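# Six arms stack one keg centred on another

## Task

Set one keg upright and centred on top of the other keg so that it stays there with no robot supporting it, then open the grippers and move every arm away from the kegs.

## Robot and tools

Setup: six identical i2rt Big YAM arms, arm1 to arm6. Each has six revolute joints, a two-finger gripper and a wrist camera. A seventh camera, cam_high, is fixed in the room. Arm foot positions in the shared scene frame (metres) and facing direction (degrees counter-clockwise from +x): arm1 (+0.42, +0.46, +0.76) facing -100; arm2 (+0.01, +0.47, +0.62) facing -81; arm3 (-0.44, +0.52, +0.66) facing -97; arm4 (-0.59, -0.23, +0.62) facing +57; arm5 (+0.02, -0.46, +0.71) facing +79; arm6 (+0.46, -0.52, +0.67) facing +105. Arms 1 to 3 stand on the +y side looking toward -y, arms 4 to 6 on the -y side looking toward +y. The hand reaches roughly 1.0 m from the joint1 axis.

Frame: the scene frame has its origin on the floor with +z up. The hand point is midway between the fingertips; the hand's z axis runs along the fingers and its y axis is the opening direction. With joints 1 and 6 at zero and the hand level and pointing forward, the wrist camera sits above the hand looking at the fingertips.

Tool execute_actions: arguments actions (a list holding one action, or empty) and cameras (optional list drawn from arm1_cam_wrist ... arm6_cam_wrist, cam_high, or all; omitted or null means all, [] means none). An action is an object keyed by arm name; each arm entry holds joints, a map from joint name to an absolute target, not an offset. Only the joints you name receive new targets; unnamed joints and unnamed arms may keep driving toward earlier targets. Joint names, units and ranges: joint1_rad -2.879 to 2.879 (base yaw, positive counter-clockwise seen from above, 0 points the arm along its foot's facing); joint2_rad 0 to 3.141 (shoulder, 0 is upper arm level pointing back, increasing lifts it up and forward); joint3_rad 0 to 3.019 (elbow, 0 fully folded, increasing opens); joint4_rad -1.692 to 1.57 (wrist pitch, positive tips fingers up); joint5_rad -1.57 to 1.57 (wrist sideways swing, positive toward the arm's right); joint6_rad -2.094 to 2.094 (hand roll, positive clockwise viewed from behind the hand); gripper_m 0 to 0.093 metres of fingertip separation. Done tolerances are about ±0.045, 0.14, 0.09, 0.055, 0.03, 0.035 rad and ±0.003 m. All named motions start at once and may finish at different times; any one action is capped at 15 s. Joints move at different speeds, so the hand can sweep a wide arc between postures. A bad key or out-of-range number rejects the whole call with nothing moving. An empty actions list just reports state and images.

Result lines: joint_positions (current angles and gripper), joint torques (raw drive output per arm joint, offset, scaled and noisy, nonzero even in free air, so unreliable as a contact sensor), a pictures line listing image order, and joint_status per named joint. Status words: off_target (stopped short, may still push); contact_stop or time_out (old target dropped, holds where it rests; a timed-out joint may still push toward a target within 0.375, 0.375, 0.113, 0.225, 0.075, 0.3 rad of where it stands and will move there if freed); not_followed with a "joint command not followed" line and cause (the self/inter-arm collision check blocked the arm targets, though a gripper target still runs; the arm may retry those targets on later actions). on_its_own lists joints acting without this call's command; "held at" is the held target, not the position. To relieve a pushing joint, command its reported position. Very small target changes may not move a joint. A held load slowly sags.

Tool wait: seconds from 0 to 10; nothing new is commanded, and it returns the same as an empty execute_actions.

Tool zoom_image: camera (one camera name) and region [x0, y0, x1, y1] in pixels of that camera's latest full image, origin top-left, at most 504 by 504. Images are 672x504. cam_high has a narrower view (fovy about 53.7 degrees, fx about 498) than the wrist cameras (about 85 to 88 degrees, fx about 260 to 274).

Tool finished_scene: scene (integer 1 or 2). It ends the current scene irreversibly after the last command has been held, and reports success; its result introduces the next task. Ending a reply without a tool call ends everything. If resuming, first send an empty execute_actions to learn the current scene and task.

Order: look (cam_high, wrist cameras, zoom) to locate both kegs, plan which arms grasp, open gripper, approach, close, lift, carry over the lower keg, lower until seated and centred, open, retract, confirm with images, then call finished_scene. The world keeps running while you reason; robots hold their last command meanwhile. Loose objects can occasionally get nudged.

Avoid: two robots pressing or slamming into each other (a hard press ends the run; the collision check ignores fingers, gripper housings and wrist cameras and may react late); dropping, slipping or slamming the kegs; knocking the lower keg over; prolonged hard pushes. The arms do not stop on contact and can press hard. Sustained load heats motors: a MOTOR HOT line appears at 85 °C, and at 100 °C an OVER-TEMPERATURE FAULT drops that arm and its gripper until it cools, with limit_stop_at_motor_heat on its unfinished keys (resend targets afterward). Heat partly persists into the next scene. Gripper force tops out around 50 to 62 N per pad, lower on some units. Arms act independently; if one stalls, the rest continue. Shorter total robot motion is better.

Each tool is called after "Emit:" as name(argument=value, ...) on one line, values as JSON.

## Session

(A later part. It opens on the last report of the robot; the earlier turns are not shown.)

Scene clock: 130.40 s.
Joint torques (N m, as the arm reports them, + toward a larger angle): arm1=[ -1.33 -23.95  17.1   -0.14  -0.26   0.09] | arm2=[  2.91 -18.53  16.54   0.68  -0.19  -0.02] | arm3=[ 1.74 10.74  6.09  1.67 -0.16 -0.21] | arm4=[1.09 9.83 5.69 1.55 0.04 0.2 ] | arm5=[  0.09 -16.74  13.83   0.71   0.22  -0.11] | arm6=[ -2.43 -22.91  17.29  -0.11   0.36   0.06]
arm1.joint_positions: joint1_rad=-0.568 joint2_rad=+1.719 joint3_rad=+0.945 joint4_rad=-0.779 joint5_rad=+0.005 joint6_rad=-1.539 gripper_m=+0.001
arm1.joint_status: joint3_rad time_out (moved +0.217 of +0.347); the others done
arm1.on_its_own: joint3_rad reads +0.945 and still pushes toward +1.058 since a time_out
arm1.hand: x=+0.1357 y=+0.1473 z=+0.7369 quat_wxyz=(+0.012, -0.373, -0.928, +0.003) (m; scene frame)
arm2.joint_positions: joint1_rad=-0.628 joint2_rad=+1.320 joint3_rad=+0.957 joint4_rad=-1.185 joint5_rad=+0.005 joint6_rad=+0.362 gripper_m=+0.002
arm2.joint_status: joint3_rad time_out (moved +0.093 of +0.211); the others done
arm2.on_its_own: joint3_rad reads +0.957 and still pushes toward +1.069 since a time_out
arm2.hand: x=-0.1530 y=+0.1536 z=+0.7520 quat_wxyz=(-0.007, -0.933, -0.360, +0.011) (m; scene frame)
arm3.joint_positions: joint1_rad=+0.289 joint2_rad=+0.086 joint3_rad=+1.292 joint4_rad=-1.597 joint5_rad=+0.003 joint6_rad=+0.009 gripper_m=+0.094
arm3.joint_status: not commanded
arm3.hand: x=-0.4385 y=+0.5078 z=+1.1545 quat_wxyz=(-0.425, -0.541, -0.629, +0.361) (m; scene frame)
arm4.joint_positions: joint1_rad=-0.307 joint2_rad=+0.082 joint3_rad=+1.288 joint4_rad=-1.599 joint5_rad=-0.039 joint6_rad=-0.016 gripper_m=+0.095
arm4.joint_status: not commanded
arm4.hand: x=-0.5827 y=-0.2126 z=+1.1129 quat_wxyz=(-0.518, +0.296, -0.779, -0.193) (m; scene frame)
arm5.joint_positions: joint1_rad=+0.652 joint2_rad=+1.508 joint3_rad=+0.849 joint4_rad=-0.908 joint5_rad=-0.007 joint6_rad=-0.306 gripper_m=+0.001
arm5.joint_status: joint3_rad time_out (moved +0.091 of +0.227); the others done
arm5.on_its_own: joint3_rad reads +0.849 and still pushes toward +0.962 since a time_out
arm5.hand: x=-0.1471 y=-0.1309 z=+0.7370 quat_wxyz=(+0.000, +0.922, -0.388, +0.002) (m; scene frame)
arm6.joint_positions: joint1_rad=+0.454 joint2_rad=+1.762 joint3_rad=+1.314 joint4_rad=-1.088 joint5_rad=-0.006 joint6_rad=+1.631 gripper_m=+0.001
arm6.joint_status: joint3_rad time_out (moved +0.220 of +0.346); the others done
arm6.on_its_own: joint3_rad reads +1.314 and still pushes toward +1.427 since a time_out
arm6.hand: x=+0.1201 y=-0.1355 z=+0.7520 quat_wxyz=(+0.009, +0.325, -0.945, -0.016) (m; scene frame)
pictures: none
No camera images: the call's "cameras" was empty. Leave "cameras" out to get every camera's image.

Emit:
execute_actions(actions=[{"arm1":{"joints":{"joint1_rad":-0.737,"joint2_rad":1.75,"joint3_rad":1.35,"joint4_rad":-0.88,"joint6_rad":-1.71}},"arm2":{"joints":{"joint1_rad":-0.87,"joint2_rad":1.385,"joint3_rad":1.24,"joint4_rad":-1.18,"joint6_rad":0.115}},"arm5":{"joints":{"joint1_rad":0.895,"joint2_rad":1.515,"joint3_rad":1.17,"joint4_rad":-0.94,"joint6_rad":-0.065}},"arm6":{"joints":{"joint1_rad":0.6,"joint2_rad":1.83,"joint3_rad":1.74,"joint4_rad":-1.2,"joint6_rad":1.775}}}], cameras=[])

Scene clock: 141.27 s.
Joint torques (N m, as the arm reports them, + toward a larger angle): arm1=[ -1.66 -28.89  17.76  -0.52  -0.13   0.04] | arm2=[  2.14 -24.46  16.44   0.58  -0.15  -0.08] | arm3=[ 2.47  9.72  5.9   1.88 -0.15 -0.16] | arm4=[1.24 9.91 5.74 1.55 0.03 0.21] | arm5=[  0.47 -20.25  14.01   0.46   0.34  -0.08] | arm6=[ -2.09 -28.07  17.56  -0.65   0.16   0.08]
arm1.joint_positions: joint1_rad=-0.740 joint2_rad=+1.903 joint3_rad=+1.224 joint4_rad=-0.866 joint5_rad=+0.000 joint6_rad=-1.710 gripper_m=+0.001
arm1.joint_status: joint2_rad time_out (moved +0.184 of +0.031); joint3_rad time_out (moved +0.279 of +0.405); the others done
arm1.on_its_own: joint2_rad reads +1.903 and still pushes toward +1.750 since a time_out; joint3_rad reads +1.224 and still pushes toward +1.337 since a time_out
arm1.hand: x=+0.0155 y=+0.1441 z=+0.7363 quat_wxyz=(+0.013, -0.374, -0.927, +0.006) (m; scene frame)
arm2.joint_positions: joint1_rad=-0.885 joint2_rad=+1.490 joint3_rad=+1.129 joint4_rad=-1.179 joint5_rad=+0.005 joint6_rad=+0.108 gripper_m=+0.002
arm2.joint_status: joint3_rad time_out (moved +0.173 of +0.283); the others done
arm2.on_its_own: joint3_rad reads +1.129 and still pushes toward +1.240 since a time_out
arm2.hand: x=-0.2734 y=+0.1552 z=+0.7522 quat_wxyz=(-0.006, -0.934, -0.358, +0.016) (m; scene frame)
arm3.joint_positions: joint1_rad=+0.289 joint2_rad=+0.086 joint3_rad=+1.292 joint4_rad=-1.597 joint5_rad=+0.003 joint6_rad=+0.009 gripper_m=+0.094
arm3.joint_status: not commanded
arm3.hand: x=-0.4385 y=+0.5078 z=+1.1545 quat_wxyz=(-0.425, -0.541, -0.629, +0.361) (m; scene frame)
arm4.joint_positions: joint1_rad=-0.307 joint2_rad=+0.082 joint3_rad=+1.288 joint4_rad=-1.599 joint5_rad=-0.039 joint6_rad=-0.016 gripper_m=+0.095
arm4.joint_status: not commanded
arm4.hand: x=-0.5827 y=-0.2126 z=+1.1129 quat_wxyz=(-0.518, +0.296, -0.779, -0.193) (m; scene frame)
arm5.joint_positions: joint1_rad=+0.902 joint2_rad=+1.664 joint3_rad=+1.043 joint4_rad=-0.943 joint5_rad=-0.008 joint6_rad=-0.053 gripper_m=+0.001
arm5.joint_status: joint2_rad time_out (moved +0.155 of +0.007); joint3_rad time_out (moved +0.194 of +0.321); the others done
arm5.on_its_own: joint2_rad reads +1.664 and still pushes toward +1.515 since a time_out; joint3_rad reads +1.043 and still pushes toward +1.156 since a time_out
arm5.hand: x=-0.2683 y=-0.1311 z=+0.7359 quat_wxyz=(+0.001, +0.921, -0.390, +0.001) (m; scene frame)
arm6.joint_positions: joint1_rad=+0.609 joint2_rad=+1.964 joint3_rad=+1.614 joint4_rad=-1.176 joint5_rad=-0.001 joint6_rad=+1.790 gripper_m=+0.001
arm6.joint_status: joint3_rad time_out (moved +0.300 of +0.426); the others done
arm6.on_its_own: joint3_rad reads +1.614 and still pushes toward +1.727 since a time_out
arm6.hand: x=-0.0013 y=-0.1371 z=+0.7515 quat_wxyz=(+0.012, +0.323, -0.946, -0.021) (m; scene frame)
pictures: none
No camera images: the call's "cameras" was empty. Leave "cameras" out to get every camera's image.

Emit:
execute_actions(actions=[{"arm1":{"joints":{"joint1_rad":-0.855,"joint2_rad":1.965,"joint3_rad":1.675,"joint4_rad":-0.98,"joint6_rad":-1.825}},"arm2":{"joints":{"joint1_rad":-1.045,"joint2_rad":1.58,"joint3_rad":1.465,"joint4_rad":-1.19,"joint6_rad":-0.055}},"arm5":{"joints":{"joint1_rad":1.06,"joint2_rad":1.69,"joint3_rad":1.415,"joint4_rad":-0.98,"joint6_rad":0.105}},"arm6":{"joints":{"joint1_rad":0.7,"joint2_rad":2.09,"joint3_rad":2.15,"joint4_rad":-1.35,"joint6_rad":1.88}}}], cameras=["cam_high","arm3_cam_wrist","arm4_cam_wrist"])

Emit:
zoom_image(camera="cam_high", region=[280,60,450,280])

Emit:
zoom_image(camera="arm3_cam_wrist", region=[230,200,400,340])

Scene clock: 154.97 s.
Joint torques (N m, as the arm reports them, + toward a larger angle): arm1=[ -2.11 -33.36  18.37  -0.93  -0.03   0.02] | arm2=[  2.04 -31.36  16.67   0.18  -0.04  -0.08] | arm3=[ 1.71  9.33  5.84  1.79 -0.17 -0.14] | arm4=[1.26 9.82 5.73 1.54 0.03 0.21] | arm5=[  1.1  -25.57  14.06  -0.13   0.37   0.03] | arm6=[ -1.95 -32.06  18.03  -1.09   0.18   0.16]
arm1.joint_positions: joint1_rad=-0.852 joint2_rad=+2.130 joint3_rad=+1.540 joint4_rad=-0.957 joint5_rad=-0.002 joint6_rad=-1.823 gripper_m=+0.001
arm1.joint_status: joint2_rad time_out (moved +0.226 of +0.062); joint3_rad time_out (moved +0.316 of +0.451); the others done
arm1.on_its_own: joint2_rad reads +2.130 and still pushes toward +1.965 since a time_out; joint3_rad reads +1.540 and still pushes toward +1.653 since a time_out
arm1.hand: x=-0.0944 y=+0.1438 z=+0.7142 quat_wxyz=(+0.013, -0.374, -0.927, +0.005) (m; scene frame)
arm2.joint_positions: joint1_rad=-1.055 joint2_rad=+1.715 joint3_rad=+1.336 joint4_rad=-1.179 joint5_rad=-0.001 joint6_rad=-0.061 gripper_m=+0.002
arm2.joint_status: joint3_rad time_out (moved +0.207 of +0.336); the others done
arm2.on_its_own: joint3_rad reads +1.336 and still pushes toward +1.448 since a time_out
arm2.hand: x=-0.3826 y=+0.1584 z=+0.7277 quat_wxyz=(-0.003, -0.934, -0.358, +0.007) (m; scene frame)
arm3.joint_positions: joint1_rad=+0.289 joint2_rad=+0.086 joint3_rad=+1.292 joint4_rad=-1.597 joint5_rad=+0.003 joint6_rad=+0.009 gripper_m=+0.094
arm3.joint_status: not commanded
arm3.hand: x=-0.4385 y=+0.5078 z=+1.1545 quat_wxyz=(-0.425, -0.541, -0.629, +0.361) (m; scene frame)
arm4.joint_positions: joint1_rad=-0.307 joint2_rad=+0.082 joint3_rad=+1.288 joint4_rad=-1.599 joint5_rad=-0.039 joint6_rad=-0.016 gripper_m=+0.095
arm4.joint_status: not commanded
arm4.hand: x=-0.5827 y=-0.2126 z=+1.1129 quat_wxyz=(-0.518, +0.296, -0.779, -0.193) (m; scene frame)
arm5.joint_positions: joint1_rad=+1.060 joint2_rad=+1.873 joint3_rad=+1.277 joint4_rad=-0.969 joint5_rad=-0.009 joint6_rad=+0.105 gripper_m=+0.001
arm5.joint_status: joint2_rad time_out (moved +0.209 of +0.026); joint3_rad time_out (moved +0.234 of +0.372); the others done
arm5.on_its_own: joint2_rad reads +1.873 and still pushes toward +1.690 since a time_out; joint3_rad reads +1.277 and still pushes toward +1.389 since a time_out
arm5.hand: x=-0.3774 y=-0.1296 z=+0.7128 quat_wxyz=(+0.002, +0.921, -0.390, +0.002) (m; scene frame)
arm6.joint_positions: joint1_rad=+0.708 joint2_rad=+2.231 joint3_rad=+2.008 joint4_rad=-1.317 joint5_rad=-0.001 joint6_rad=+1.884 gripper_m=+0.001
arm6.joint_status: joint2_rad time_out (moved +0.267 of +0.126); joint3_rad time_out (moved +0.394 of +0.536); the others done
arm6.on_its_own: joint2_rad reads +2.231 and still pushes toward +2.090 since a time_out; joint3_rad reads +2.008 and still pushes toward +2.121 since a time_out
arm6.hand: x=-0.1102 y=-0.1354 z=+0.7315 quat_wxyz=(+0.009, +0.326, -0.945, -0.013) (m; scene frame)
pictures: arm3_cam_wrist, arm4_cam_wrist, cam_high
Images, in order (width x height): arm3_cam_wrist 672x504, arm4_cam_wrist 672x504, cam_high 672x504.

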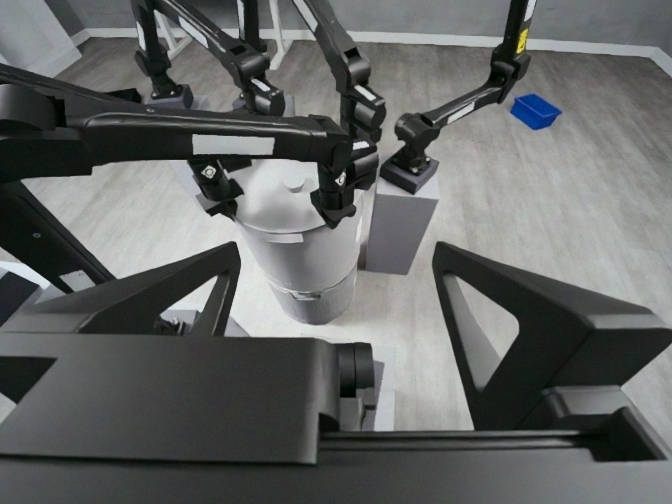

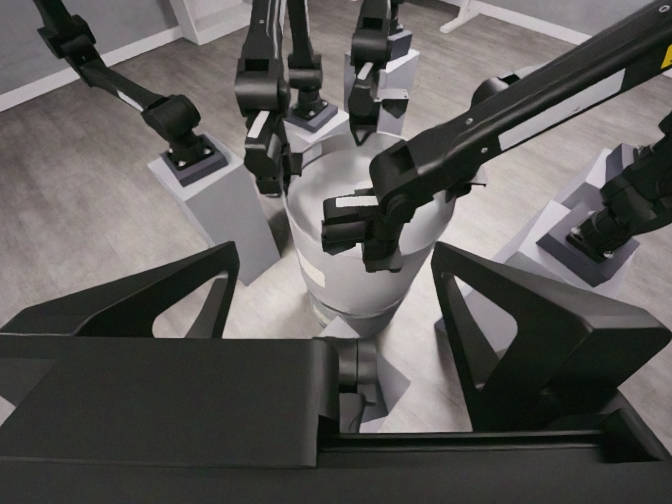

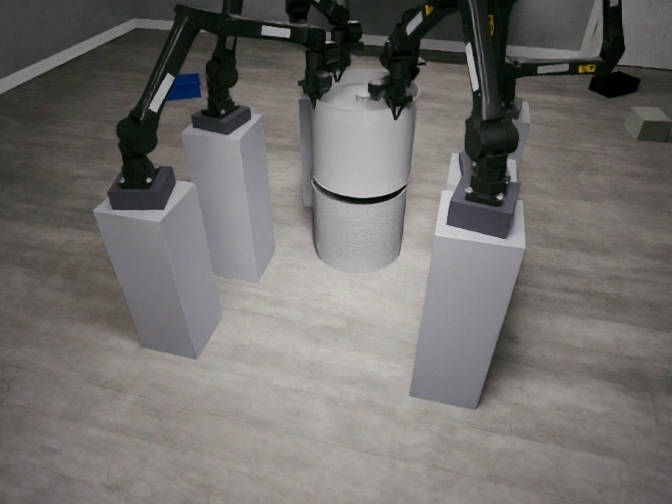

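Region (280, 60, 450, 280) of cam_high's 672x504 image, scaled by 2.291, with more detail than that image has; it fills the left 389 columns of this view, and the rest is white.

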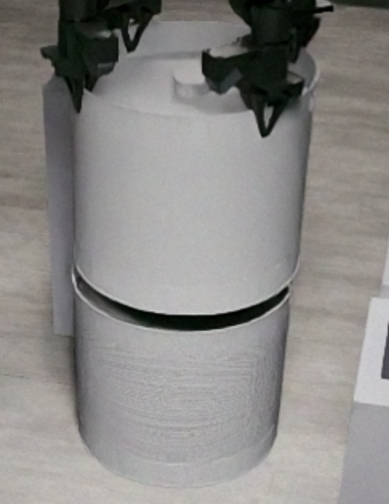

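Region (230, 200, 400, 340) of arm3_cam_wrist's 672x504 image, scaled by 2.965, with more detail than that image has; it fills the top 415 rows of this view, and the rest is white.

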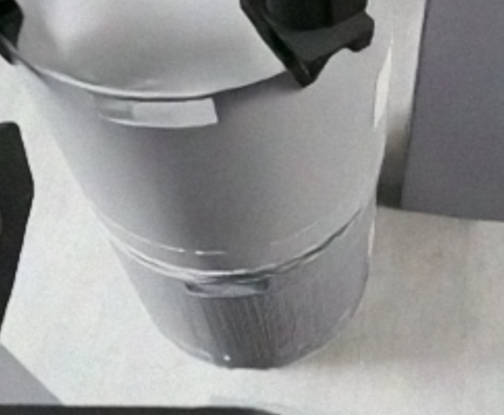

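Emit:
execute_actions(actions=[{"arm1":{"joints":{"joint1_rad":-0.835,"joint2_rad":2.01,"joint4_rad":-0.95}},"arm2":{"joints":{"joint1_rad":-1.025,"joint2_rad":1.63,"joint3_rad":1.41,"joint4_rad":-1.15}},"arm5":{"joints":{"joint1_rad":1.08,"joint2_rad":1.73,"joint3_rad":1.35,"joint4_rad":-0.95}},"arm6":{"joints":{"joint1_rad":0.72,"joint2_rad":2.115,"joint3_rad":2.07,"joint4_rad":-1.3}}}], cameras=["cam_high","arm3_cam_wrist"])

Emit:
zoom_image(camera="cam_high", region=[280,60,450,280])

Emit:
zoom_image(camera="arm3_cam_wrist", region=[230,200,400,340])

Scene clock: 175.20 s.
Joint torques (N m, as the arm reports them, + toward a larger angle): arm1=[ -1.26 -31.45  18.19  -0.29   0.23   0.02] | arm2=[  2.14 -29.15  14.17   0.84   0.14  -0.11] | arm3=[ 1.33  9.72  5.88  1.86 -0.25 -0.21] | arm4=[1.13 9.73 5.68 1.57 0.02 0.19] | arm5=[  2.45 -24.84  12.56   0.27   0.19   0.01] | arm6=[ -0.37 -30.01  15.83   0.39   0.05   0.15]
arm1.joint_positions: joint1_rad=-0.846 joint2_rad=+2.149 joint3_rad=+1.540 joint4_rad=-0.941 joint5_rad=-0.010 joint6_rad=-1.823 gripper_m=+0.001
arm1.joint_status: all done
arm1.on_its_own: joint3_rad reads +1.540 and still pushes toward +1.653 since a time_out
arm1.hand: x=-0.0918 y=+0.1390 z=+0.7027 quat_wxyz=(+0.009, -0.370, -0.929, +0.006) (m; scene frame)
arm2.joint_positions: joint1_rad=-1.045 joint2_rad=+1.746 joint3_rad=+1.328 joint4_rad=-1.159 joint5_rad=-0.006 joint6_rad=-0.061 gripper_m=+0.002
arm2.joint_status: all done
arm2.hand: x=-0.3797 y=+0.1530 z=+0.7102 quat_wxyz=(-0.003, -0.932, -0.363, -0.003) (m; scene frame)
arm3.joint_positions: joint1_rad=+0.289 joint2_rad=+0.086 joint3_rad=+1.292 joint4_rad=-1.597 joint5_rad=+0.003 joint6_rad=+0.009 gripper_m=+0.094
arm3.joint_status: not commanded
arm3.hand: x=-0.4385 y=+0.5078 z=+1.1545 quat_wxyz=(-0.425, -0.541, -0.629, +0.361) (m; scene frame)
arm4.joint_positions: joint1_rad=-0.307 joint2_rad=+0.082 joint3_rad=+1.288 joint4_rad=-1.599 joint5_rad=-0.039 joint6_rad=-0.016 gripper_m=+0.095
arm4.joint_status: not commanded
arm4.hand: x=-0.5827 y=-0.2126 z=+1.1129 quat_wxyz=(-0.518, +0.296, -0.779, -0.193) (m; scene frame)
arm5.joint_positions: joint1_rad=+1.065 joint2_rad=+1.893 joint3_rad=+1.257 joint4_rad=-0.949 joint5_rad=-0.005 joint6_rad=+0.105 gripper_m=+0.001
arm5.joint_status: joint2_rad time_out (moved +0.020 of -0.143); joint3_rad time_out (moved -0.020 of +0.073); the others done
arm5.on_its_own: joint2_rad reads +1.893 and still pushes toward +1.730 since a time_out; joint3_rad reads +1.257 and still pushes toward +1.350 since a time_out
arm5.hand: x=-0.3731 y=-0.1353 z=+0.6967 quat_wxyz=(+0.003, +0.922, -0.388, +0.012) (m; scene frame)
arm6.joint_positions: joint1_rad=+0.711 joint2_rad=+2.231 joint3_rad=+1.983 joint4_rad=-1.302 joint5_rad=+0.002 joint6_rad=+1.884 gripper_m=+0.001
arm6.joint_status: all done
arm6.hand: x=-0.1071 y=-0.1392 z=+0.7217 quat_wxyz=(+0.005, +0.327, -0.945, -0.010) (m; scene frame)
pictures: arm3_cam_wrist, cam_high
Images, in order (width x height): arm3_cam_wrist 672x504, cam_high 672x504.

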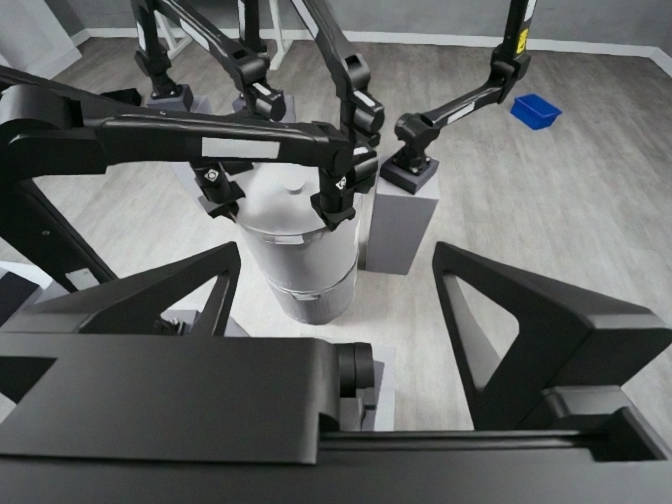

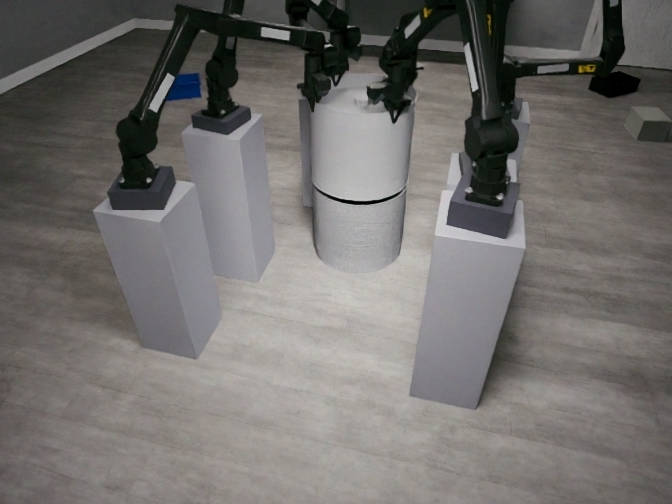

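Region (280, 60, 450, 280) of cam_high's 672x504 image, scaled by 2.291, with more detail than that image has; it fills the left 389 columns of this view, and the rest is white.

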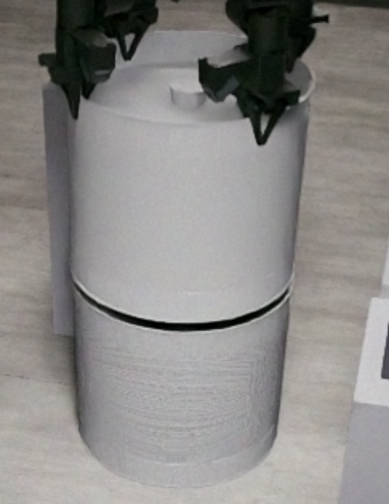

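Region (230, 200, 400, 340) of arm3_cam_wrist's 672x504 image, scaled by 2.965, with more detail than that image has; it fills the top 415 rows of this view, and the rest is white.

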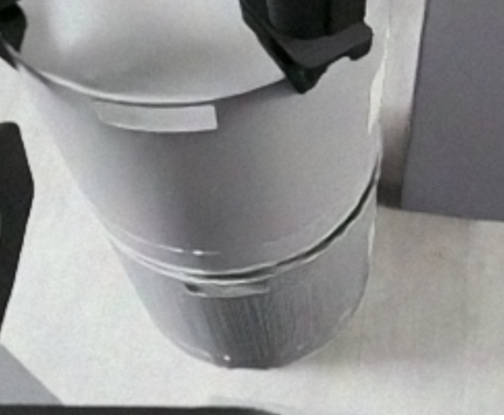

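Tilt leaves the bottom slightly +x; lower the +x side more.

Emit:
execute_actions(actions=[{"arm1":{"joints":{"joint1_rad":-0.846,"joint2_rad":2.065,"joint4_rad":-0.89}},"arm2":{"joints":{"joint1_rad":-1.045,"joint2_rad":1.65,"joint4_rad":-1.11}},"arm5":{"joints":{"joint1_rad":1.07,"joint2_rad":1.75,"joint4_rad":-0.9}},"arm6":{"joints":{"joint1_rad":0.712,"joint2_rad":2.165,"joint4_rad":-1.25}}}], cameras=["cam_high","arm3_cam_wrist"])

Emit:
zoom_image(camera="cam_high", region=[280,60,450,280])

Emit:
zoom_image(camera="arm3_cam_wrist", region=[230,200,400,340])

Scene clock: 186.77 s.
Joint torques (N m, as the arm reports them, + toward a larger angle): arm1=[ -1.82 -30.82  17.99  -0.45  -0.27   0.02] | arm2=[  1.83 -30.21  14.28   0.59  -0.24  -0.04] | arm3=[ 1.88  9.94  5.78  1.84 -0.15 -0.14] | arm4=[1.05 9.8  5.71 1.53 0.04 0.21] | arm5=[  1.04 -25.39  12.61  -0.03   0.66  -0.04] | arm6=[ -1.45 -29.42  15.74   0.31   0.48   0.15]
arm1.joint_positions: joint1_rad=-0.849 joint2_rad=+2.193 joint3_rad=+1.540 joint4_rad=-0.876 joint5_rad=+0.005 joint6_rad=-1.823 gripper_m=+0.001
arm1.joint_status: all done
arm1.on_its_own: joint3_rad reads +1.540 and still pushes toward +1.653 since a time_out
arm1.hand: x=-0.1007 y=+0.1394 z=+0.6776 quat_wxyz=(+0.021, -0.372, -0.928, +0.010) (m; scene frame)
arm2.joint_positions: joint1_rad=-1.054 joint2_rad=+1.774 joint3_rad=+1.323 joint4_rad=-1.119 joint5_rad=+0.005 joint6_rad=-0.063 gripper_m=+0.002
arm2.joint_status: all done
arm2.hand: x=-0.3887 y=+0.1541 z=+0.6950 quat_wxyz=(+0.002, -0.933, -0.359, +0.002) (m; scene frame)
arm3.joint_positions: joint1_rad=+0.289 joint2_rad=+0.086 joint3_rad=+1.292 joint4_rad=-1.597 joint5_rad=+0.003 joint6_rad=+0.009 gripper_m=+0.094
arm3.joint_status: not commanded
arm3.hand: x=-0.4385 y=+0.5078 z=+1.1545 quat_wxyz=(-0.425, -0.541, -0.629, +0.361) (m; scene frame)
arm4.joint_positions: joint1_rad=-0.307 joint2_rad=+0.082 joint3_rad=+1.288 joint4_rad=-1.599 joint5_rad=-0.039 joint6_rad=-0.016 gripper_m=+0.095
arm4.joint_status: not commanded
arm4.hand: x=-0.5827 y=-0.2126 z=+1.1129 quat_wxyz=(-0.518, +0.296, -0.779, -0.193) (m; scene frame)
arm5.joint_positions: joint1_rad=+1.070 joint2_rad=+1.924 joint3_rad=+1.255 joint4_rad=-0.891 joint5_rad=-0.017 joint6_rad=+0.111 gripper_m=+0.001
arm5.joint_status: joint2_rad time_out (moved +0.031 of -0.143); the others done
arm5.on_its_own: joint2_rad reads +1.924 and still pushes toward +1.750 since a time_out; joint3_rad reads +1.255 and still pushes toward +1.350 since a time_out
arm5.hand: x=-0.3827 y=-0.1338 z=+0.6805 quat_wxyz=(+0.005, +0.922, -0.388, -0.001) (m; scene frame)
arm6.joint_positions: joint1_rad=+0.715 joint2_rad=+2.270 joint3_rad=+1.983 joint4_rad=-1.248 joint5_rad=-0.009 joint6_rad=+1.885 gripper_m=+0.001
arm6.joint_status: all done
arm6.hand: x=-0.1173 y=-0.1377 z=+0.6962 quat_wxyz=(+0.014, +0.329, -0.944, -0.013) (m; scene frame)
pictures: arm3_cam_wrist, cam_high
Images, in order (width x height): arm3_cam_wrist 672x504, cam_high 672x504.

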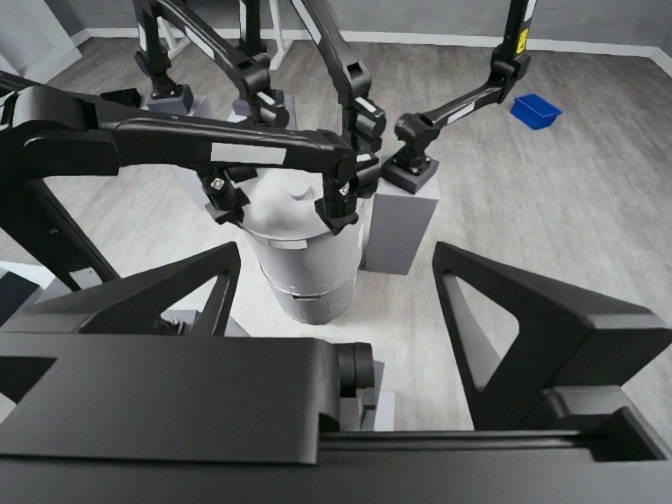

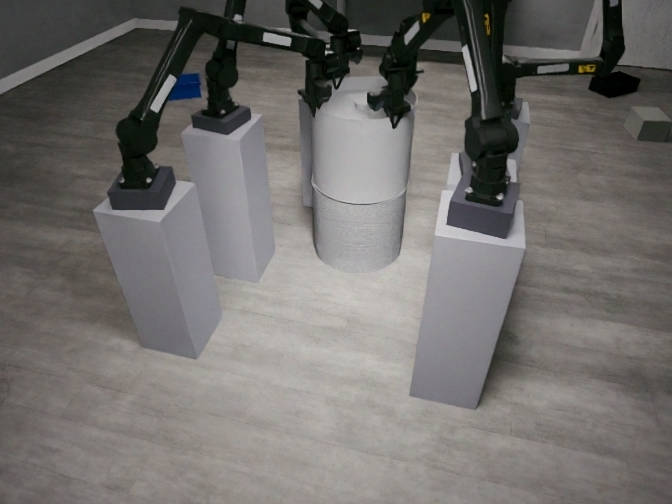

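Region (280, 60, 450, 280) of cam_high's 672x504 image, scaled by 2.291, with more detail than that image has; it fills the left 389 columns of this view, and the rest is white.

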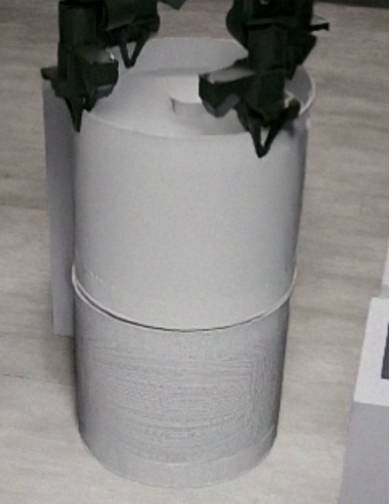

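Region (230, 200, 400, 340) of arm3_cam_wrist's 672x504 image, scaled by 2.965, with more detail than that image has; it fills the top 415 rows of this view, and the rest is white.

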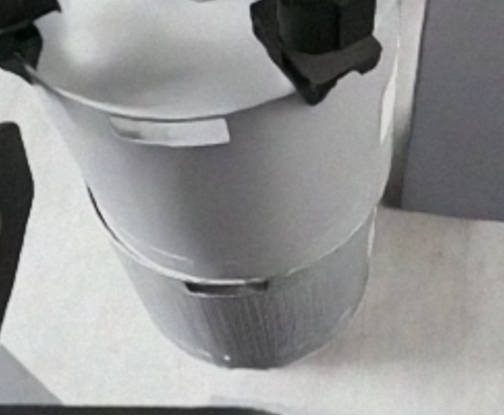

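Emit:
execute_actions(actions=[{"arm1":{"joints":{"joint1_rad":-0.835,"joint4_rad":-0.93}},"arm2":{"joints":{"joint1_rad":-1.035,"joint4_rad":-1.165}},"arm5":{"joints":{"joint1_rad":1.055,"joint4_rad":-0.94}},"arm6":{"joints":{"joint1_rad":0.703,"joint4_rad":-1.3}}}], cameras=["cam_high","arm3_cam_wrist"])

Emit:
zoom_image(camera="cam_high", region=[280,60,450,280])

Emit:
zoom_image(camera="arm3_cam_wrist", region=[230,200,400,340])

Scene clock: 194.53 s.
Joint torques (N m, as the arm reports them, + toward a larger angle): arm1=[ -1.05 -30.82  17.92  -1.8   -0.15   0.02] | arm2=[  2.5  -30.43  14.36  -0.88  -0.08  -0.08] | arm3=[ 1.33  9.4   5.97  1.88 -0.2  -0.2 ] | arm4=[1.11 9.96 5.7  1.56 0.04 0.2 ] | arm5=[  0.01 -25.25  12.6   -1.32   0.68  -0.02] | arm6=[ -2.1  -29.45  15.73  -1.47   0.47   0.15]
arm1.joint_positions: joint1_rad=-0.849 joint2_rad=+2.193 joint3_rad=+1.541 joint4_rad=-0.889 joint5_rad=+0.002 joint6_rad=-1.823 gripper_m=+0.001
arm1.joint_status: all done
arm1.on_its_own: joint3_rad reads +1.541 and still pushes toward +1.653 since a time_out
arm1.hand: x=-0.0980 y=+0.1403 z=+0.6777 quat_wxyz=(+0.016, -0.372, -0.928, +0.006) (m; scene frame)
arm2.joint_positions: joint1_rad=-1.053 joint2_rad=+1.775 joint3_rad=+1.323 joint4_rad=-1.129 joint5_rad=+0.002 joint6_rad=-0.063 gripper_m=+0.002
arm2.joint_status: all done
arm2.hand: x=-0.3860 y=+0.1547 z=+0.6944 quat_wxyz=(+0.001, -0.933, -0.360, -0.004) (m; scene frame)
arm3.joint_positions: joint1_rad=+0.289 joint2_rad=+0.086 joint3_rad=+1.292 joint4_rad=-1.597 joint5_rad=+0.003 joint6_rad=+0.009 gripper_m=+0.094
arm3.joint_status: not commanded
arm3.hand: x=-0.4385 y=+0.5078 z=+1.1545 quat_wxyz=(-0.425, -0.541, -0.629, +0.361) (m; scene frame)
arm4.joint_positions: joint1_rad=-0.307 joint2_rad=+0.082 joint3_rad=+1.288 joint4_rad=-1.599 joint5_rad=-0.039 joint6_rad=-0.016 gripper_m=+0.095
arm4.joint_status: not commanded
arm4.hand: x=-0.5827 y=-0.2126 z=+1.1129 quat_wxyz=(-0.518, +0.296, -0.779, -0.193) (m; scene frame)
arm5.joint_positions: joint1_rad=+1.066 joint2_rad=+1.924 joint3_rad=+1.255 joint4_rad=-0.900 joint5_rad=-0.017 joint6_rad=+0.109 gripper_m=+0.001
arm5.joint_status: all done
arm5.on_its_own: joint2_rad reads +1.924 and still pushes toward +1.750 since a time_out; joint3_rad reads +1.255 and still pushes toward +1.350 since a time_out
arm5.hand: x=-0.3798 y=-0.1336 z=+0.6805 quat_wxyz=(+0.007, +0.921, -0.389, +0.003) (m; scene frame)
arm6.joint_positions: joint1_rad=+0.713 joint2_rad=+2.270 joint3_rad=+1.983 joint4_rad=-1.260 joint5_rad=-0.008 joint6_rad=+1.885 gripper_m=+0.001
arm6.joint_status: all done
arm6.hand: x=-0.1141 y=-0.1378 z=+0.6961 quat_wxyz=(+0.010, +0.328, -0.945, -0.008) (m; scene frame)
pictures: arm3_cam_wrist, cam_high
Images, in order (width x height): arm3_cam_wrist 672x504, cam_high 672x504.

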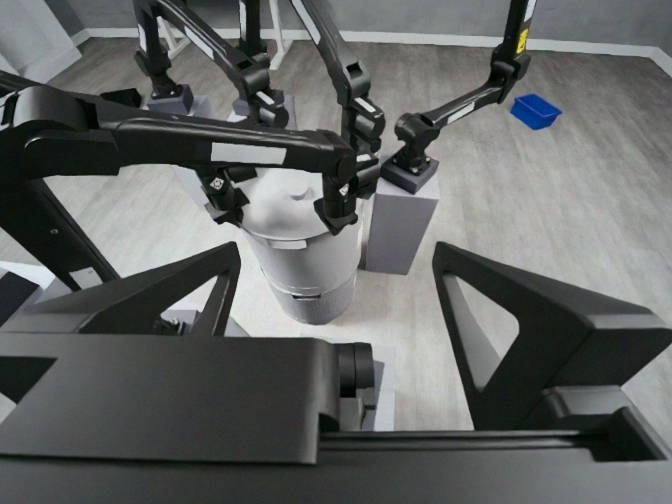

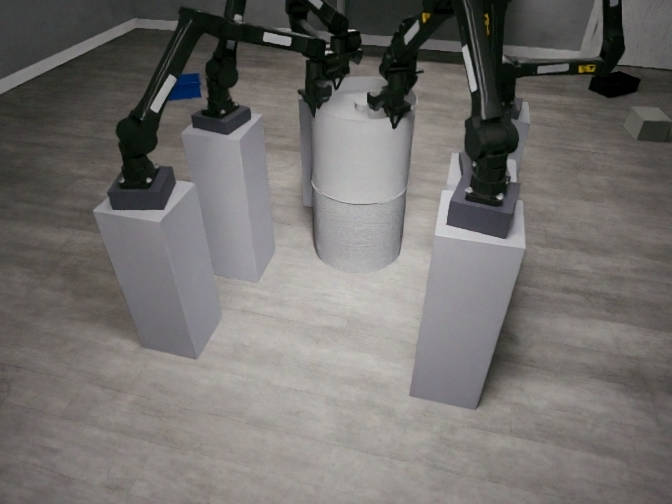

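Region (280, 60, 450, 280) of cam_high's 672x504 image, scaled by 2.291, with more detail than that image has; it fills the left 389 columns of this view, and the rest is white.

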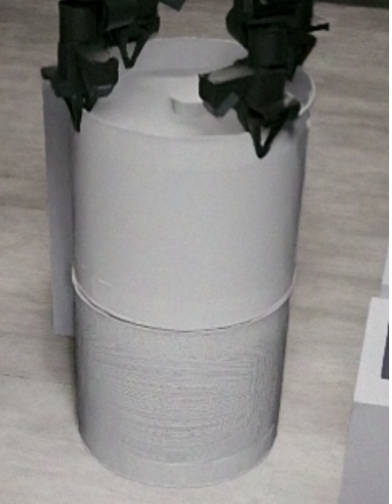

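Region (230, 200, 400, 340) of arm3_cam_wrist's 672x504 image, scaled by 2.965, with more detail than that image has; it fills the top 415 rows of this view, and the rest is white.

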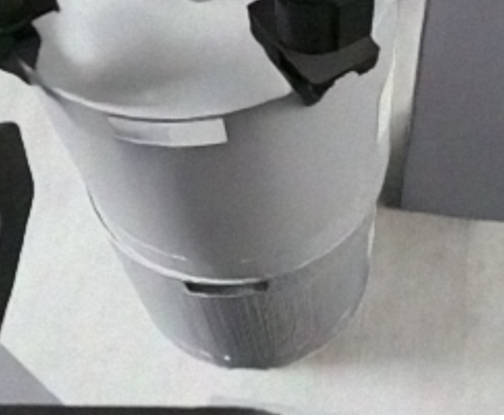

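Emit:
execute_actions(actions=[{"arm1":{"joints":{"joint2_rad":2.015}},"arm6":{"joints":{"joint2_rad":2.12}}}], cameras=["cam_high","arm3_cam_wrist"])

Emit:
zoom_image(camera="cam_high", region=[280,60,450,280])

Emit:
zoom_image(camera="arm3_cam_wrist", region=[230,200,400,340])

Scene clock: 204.93 s.
Joint torques (N m, as the arm reports them, + toward a larger angle): arm1=[ -1.09 -34.17  17.93  -1.04  -0.1    0.02] | arm2=[  2.62 -30.51  14.19  -0.53  -0.03  -0.08] | arm3=[ 1.28 10.13  5.96  1.64 -0.18 -0.18] | arm4=[1.22 9.99 5.71 1.6  0.04 0.21] | arm5=[  0.11 -25.49  12.52  -1.26   0.32  -0.01] | arm6=[ -1.99 -32.72  15.73  -1.11   0.12   0.15]
arm1.joint_positions: joint1_rad=-0.849 joint2_rad=+2.185 joint3_rad=+1.541 joint4_rad=-0.905 joint5_rad=+0.000 joint6_rad=-1.823 gripper_m=+0.001
arm1.joint_status: joint2_rad time_out (moved -0.008 of -0.178)
arm1.on_its_own: joint2_rad reads +2.185 and still pushes toward +2.015 since a time_out; joint3_rad reads +1.541 and still pushes toward +1.653 since a time_out
arm1.hand: x=-0.0958 y=+0.1412 z=+0.6823 quat_wxyz=(+0.013, -0.372, -0.928, +0.004) (m; scene frame)
arm2.joint_positions: joint1_rad=-1.053 joint2_rad=+1.775 joint3_rad=+1.323 joint4_rad=-1.141 joint5_rad=+0.000 joint6_rad=-0.063 gripper_m=+0.002
arm2.joint_status: not commanded
arm2.hand: x=-0.3835 y=+0.1563 z=+0.6945 quat_wxyz=(+0.002, -0.933, -0.360, -0.010) (m; scene frame)
arm3.joint_positions: joint1_rad=+0.289 joint2_rad=+0.086 joint3_rad=+1.292 joint4_rad=-1.597 joint5_rad=+0.003 joint6_rad=+0.009 gripper_m=+0.094
arm3.joint_status: not commanded
arm3.hand: x=-0.4385 y=+0.5078 z=+1.1545 quat_wxyz=(-0.425, -0.541, -0.629, +0.361) (m; scene frame)
arm4.joint_positions: joint1_rad=-0.307 joint2_rad=+0.082 joint3_rad=+1.288 joint4_rad=-1.599 joint5_rad=-0.039 joint6_rad=-0.016 gripper_m=+0.095
arm4.joint_status: not commanded
arm4.hand: x=-0.5827 y=-0.2126 z=+1.1129 quat_wxyz=(-0.518, +0.296, -0.779, -0.193) (m; scene frame)
arm5.joint_positions: joint1_rad=+1.065 joint2_rad=+1.927 joint3_rad=+1.255 joint4_rad=-0.901 joint5_rad=-0.008 joint6_rad=+0.108 gripper_m=+0.001
arm5.joint_status: not commanded
arm5.on_its_own: joint2_rad reads +1.927 and still pushes toward +1.750 since a time_out; joint3_rad reads +1.255 and still pushes toward +1.350 since a time_out
arm5.hand: x=-0.3777 y=-0.1322 z=+0.6790 quat_wxyz=(+0.003, +0.921, -0.389, +0.006) (m; scene frame)
arm6.joint_positions: joint1_rad=+0.712 joint2_rad=+2.268 joint3_rad=+1.983 joint4_rad=-1.266 joint5_rad=+0.000 joint6_rad=+1.885 gripper_m=+0.001
arm6.joint_status: joint2_rad time_out (moved -0.003 of -0.150)
arm6.on_its_own: joint2_rad reads +2.268 and still pushes toward +2.120 since a time_out
arm6.hand: x=-0.1117 y=-0.1368 z=+0.6978 quat_wxyz=(+0.005, +0.327, -0.945, -0.009) (m; scene frame)
pictures: arm3_cam_wrist, cam_high
Images, in order (width x height): arm3_cam_wrist 672x504, cam_high 672x504.

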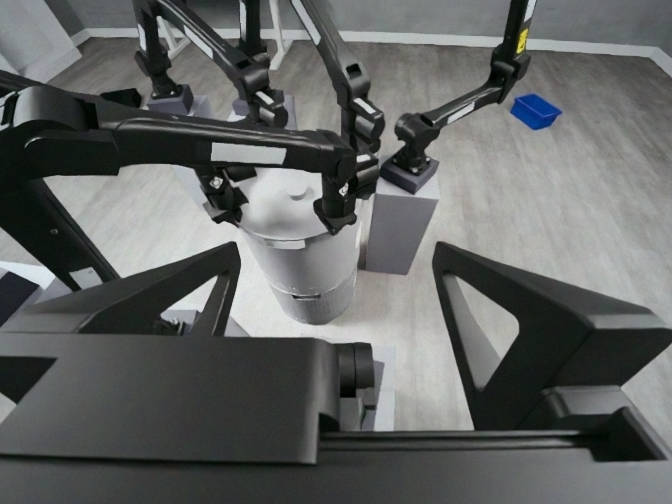

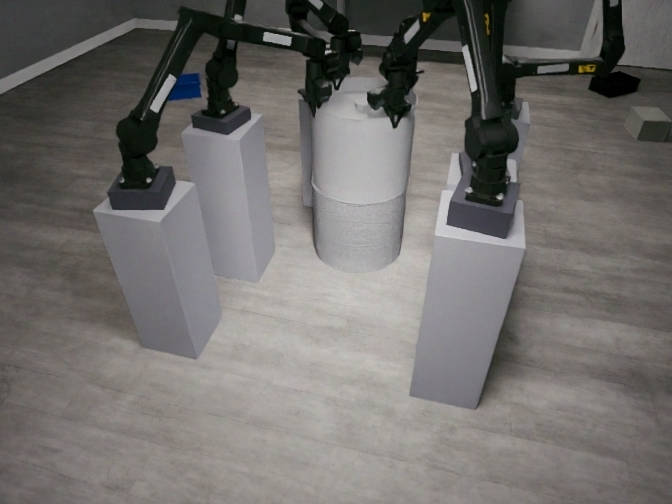

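Region (280, 60, 450, 280) of cam_high's 672x504 image, scaled by 2.291, with more detail than that image has; it fills the left 389 columns of this view, and the rest is white.

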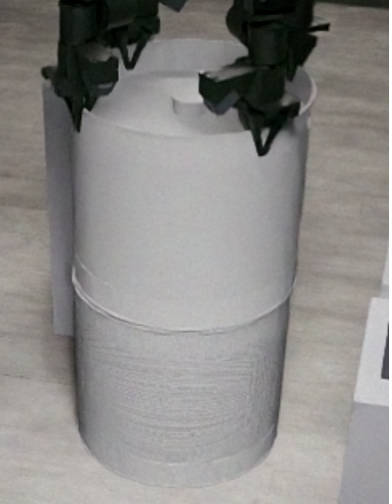

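Region (230, 200, 400, 340) of arm3_cam_wrist's 672x504 image, scaled by 2.965, with more detail than that image has; it fills the top 415 rows of this view, and the rest is white.

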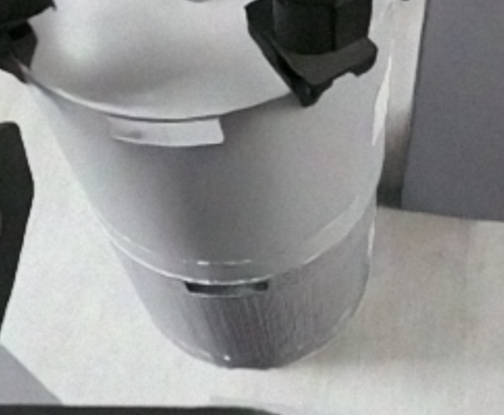

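About 5 mm too far +y; nudge, then unload.

Emit:
execute_actions(actions=[{"arm1":{"joints":{"joint1_rad":-0.82}},"arm2":{"joints":{"joint1_rad":-1.02}},"arm5":{"joints":{"joint1_rad":1.09}},"arm6":{"joints":{"joint1_rad":0.735}}}], cameras=[])

Emit:
execute_actions(actions=[{"arm1":{"joints":{"joint1_rad":-0.842,"joint2_rad":2.19,"joint3_rad":1.56,"joint4_rad":-0.905}},"arm2":{"joints":{"joint1_rad":-1.043,"joint2_rad":1.78,"joint3_rad":1.34,"joint4_rad":-1.13}},"arm5":{"joints":{"joint1_rad":1.074,"joint2_rad":1.92,"joint3_rad":1.28,"joint4_rad":-0.9}},"arm6":{"joints":{"joint1_rad":0.719,"joint2_rad":2.265,"joint3_rad":2.01,"joint4_rad":-1.265}}}], cameras=["cam_high","arm3_cam_wrist"])

Emit:
zoom_image(camera="cam_high", region=[280,60,450,280])

Emit:
zoom_image(camera="arm3_cam_wrist", region=[230,200,400,340])

Scene clock: 217.53 s.
Joint torques (N m, as the arm reports them, + toward a larger angle): arm1=[ -0.52 -34.26  17.92  -1.07  -0.1   -0.05] | arm2=[  2.76 -30.74  14.27  -0.29  -0.06  -0.1 ] | arm3=[ 1.9   8.98  5.95  1.81 -0.13 -0.16] | arm4=[1.14 9.98 5.67 1.56 0.04 0.2 ] | arm5=[  3.06 -25.45  12.55  -1.12   0.27  -0.06] | arm6=[  0.64 -32.76  15.74  -0.9    0.11   0.13]
arm1.joint_positions: joint1_rad=-0.843 joint2_rad=+2.185 joint3_rad=+1.541 joint4_rad=-0.905 joint5_rad=+0.000 joint6_rad=-1.816 gripper_m=+0.001
arm1.joint_status: all done
arm1.on_its_own: joint2_rad reads +2.185 and still pushes toward +2.015 since a time_out; joint3_rad reads +1.541 and still pushes toward +1.653 since a time_out
arm1.hand: x=-0.0941 y=+0.1383 z=+0.6824 quat_wxyz=(+0.013, -0.373, -0.928, +0.004) (m; scene frame)
arm2.joint_positions: joint1_rad=-1.048 joint2_rad=+1.775 joint3_rad=+1.323 joint4_rad=-1.141 joint5_rad=+0.001 joint6_rad=-0.057 gripper_m=+0.002
arm2.joint_status: all done
arm2.hand: x=-0.3822 y=+0.1546 z=+0.6945 quat_wxyz=(+0.003, -0.933, -0.359, -0.009) (m; scene frame)
arm3.joint_positions: joint1_rad=+0.289 joint2_rad=+0.086 joint3_rad=+1.292 joint4_rad=-1.597 joint5_rad=+0.003 joint6_rad=+0.009 gripper_m=+0.094
arm3.joint_status: not commanded
arm3.hand: x=-0.4385 y=+0.5078 z=+1.1545 quat_wxyz=(-0.425, -0.541, -0.629, +0.361) (m; scene frame)
arm4.joint_positions: joint1_rad=-0.307 joint2_rad=+0.082 joint3_rad=+1.288 joint4_rad=-1.599 joint5_rad=-0.039 joint6_rad=-0.016 gripper_m=+0.095
arm4.joint_status: not commanded
arm4.hand: x=-0.5827 y=-0.2126 z=+1.1129 quat_wxyz=(-0.518, +0.296, -0.779, -0.193) (m; scene frame)
arm5.joint_positions: joint1_rad=+1.068 joint2_rad=+1.927 joint3_rad=+1.255 joint4_rad=-0.904 joint5_rad=-0.007 joint6_rad=+0.114 gripper_m=+0.001
arm5.joint_status: all done
arm5.on_its_own: joint2_rad reads +1.927 and still pushes toward +1.750 since a time_out; joint3_rad reads +1.255 and still pushes toward +1.350 since a time_out
arm5.hand: x=-0.3781 y=-0.1338 z=+0.6790 quat_wxyz=(+0.003, +0.921, -0.390, +0.008) (m; scene frame)
arm6.joint_positions: joint1_rad=+0.716 joint2_rad=+2.267 joint3_rad=+1.983 joint4_rad=-1.272 joint5_rad=+0.000 joint6_rad=+1.889 gripper_m=+0.001
arm6.joint_status: all done
arm6.on_its_own: joint2_rad reads +2.267 and still pushes toward +2.120 since a time_out
arm6.hand: x=-0.1122 y=-0.1398 z=+0.6981 quat_wxyz=(+0.004, +0.327, -0.945, -0.007) (m; scene frame)
pictures: none
No camera images: the call's "cameras" was empty. Leave "cameras" out to get every camera's image.

Scene clock: 218.30 s.
Joint torques (N m, as the arm reports them, + toward a larger angle): arm1=[ -1.93 -20.57   9.92  -0.08  -0.03  -0.06] | arm2=[  1.08 -18.56   9.57   0.52   0.14  -0.11] | arm3=[ 1.47  9.09  5.82  1.76 -0.12 -0.23] | arm4=[1.2  9.74 5.7  1.54 0.03 0.21] | arm5=[  1.25 -15.24   8.56   0.     0.2   -0.04] | arm6=[ -0.89 -21.31  11.79   0.17   0.     0.12]
arm1.joint_positions: joint1_rad=-0.843 joint2_rad=+2.195 joint3_rad=+1.539 joint4_rad=-0.900 joint5_rad=-0.002 joint6_rad=-1.816 gripper_m=+0.001
arm1.joint_status: all done
arm1.hand: x=-0.0922 y=+0.1391 z=+0.6757 quat_wxyz=(+0.010, -0.373, -0.928, +0.001) (m; scene frame)
arm2.joint_positions: joint1_rad=-1.048 joint2_rad=+1.786 joint3_rad=+1.315 joint4_rad=-1.130 joint5_rad=-0.005 joint6_rad=-0.057 gripper_m=+0.002
arm2.joint_status: all done
arm2.hand: x=-0.3805 y=+0.1548 z=+0.6861 quat_wxyz=(+0.002, -0.933, -0.359, -0.014) (m; scene frame)
arm3.joint_positions: joint1_rad=+0.289 joint2_rad=+0.086 joint3_rad=+1.292 joint4_rad=-1.597 joint5_rad=+0.003 joint6_rad=+0.009 gripper_m=+0.094
arm3.joint_status: not commanded
arm3.hand: x=-0.4385 y=+0.5078 z=+1.1545 quat_wxyz=(-0.425, -0.541, -0.629, +0.361) (m; scene frame)
arm4.joint_positions: joint1_rad=-0.307 joint2_rad=+0.082 joint3_rad=+1.288 joint4_rad=-1.599 joint5_rad=-0.039 joint6_rad=-0.016 gripper_m=+0.095
arm4.joint_status: not commanded
arm4.hand: x=-0.5827 y=-0.2126 z=+1.1129 quat_wxyz=(-0.518, +0.296, -0.779, -0.193) (m; scene frame)
arm5.joint_positions: joint1_rad=+1.068 joint2_rad=+1.938 joint3_rad=+1.243 joint4_rad=-0.890 joint5_rad=-0.006 joint6_rad=+0.114 gripper_m=+0.001
arm5.joint_status: all done
arm5.hand: x=-0.3747 y=-0.1363 z=+0.6703 quat_wxyz=(+0.004, +0.921, -0.390, +0.012) (m; scene frame)
arm6.joint_positions: joint1_rad=+0.716 joint2_rad=+2.269 joint3_rad=+1.971 joint4_rad=-1.261 joint5_rad=+0.003 joint6_rad=+1.889 gripper_m=+0.001
arm6.joint_status: all done
arm6.hand: x=-0.1105 y=-0.1405 z=+0.6926 quat_wxyz=(+0.002, +0.327, -0.945, -0.007) (m; scene frame)
pictures: arm3_cam_wrist, cam_high
Images, in order (width x height): arm3_cam_wrist 672x504, cam_high 672x504.

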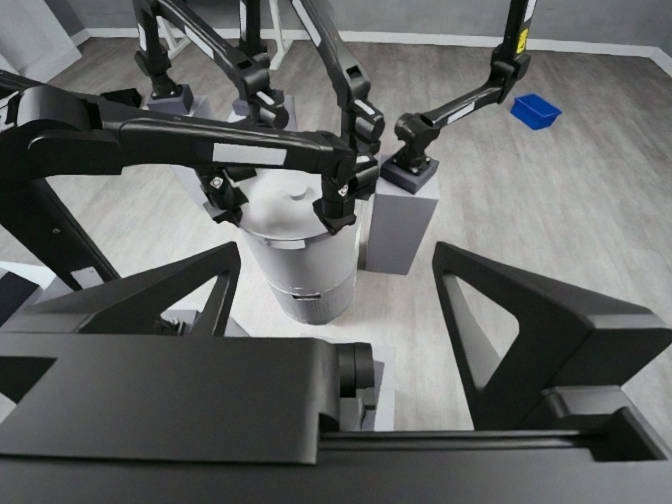

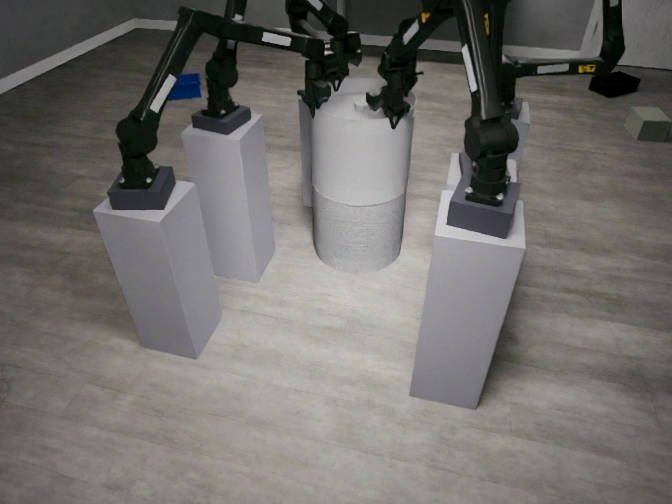

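Region (280, 60, 450, 280) of cam_high's 672x504 image, scaled by 2.291, with more detail than that image has; it fills the left 389 columns of this view, and the rest is white.

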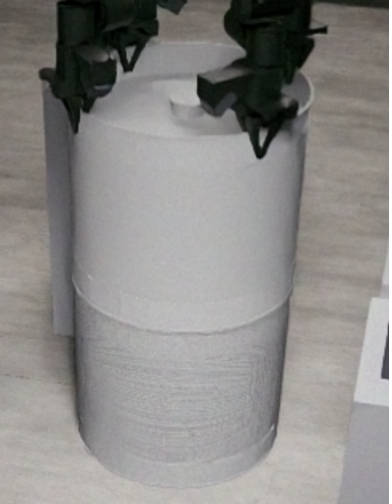

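Region (230, 200, 400, 340) of arm3_cam_wrist's 672x504 image, scaled by 2.965, with more detail than that image has; it fills the top 415 rows of this view, and the rest is white.

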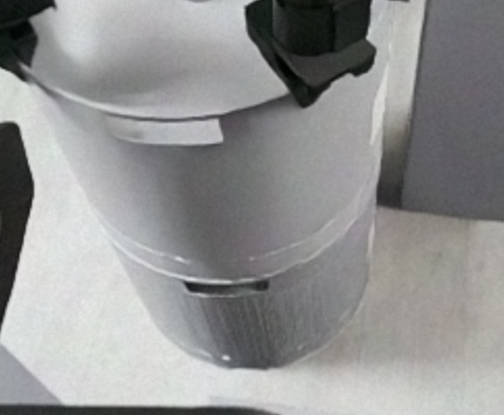

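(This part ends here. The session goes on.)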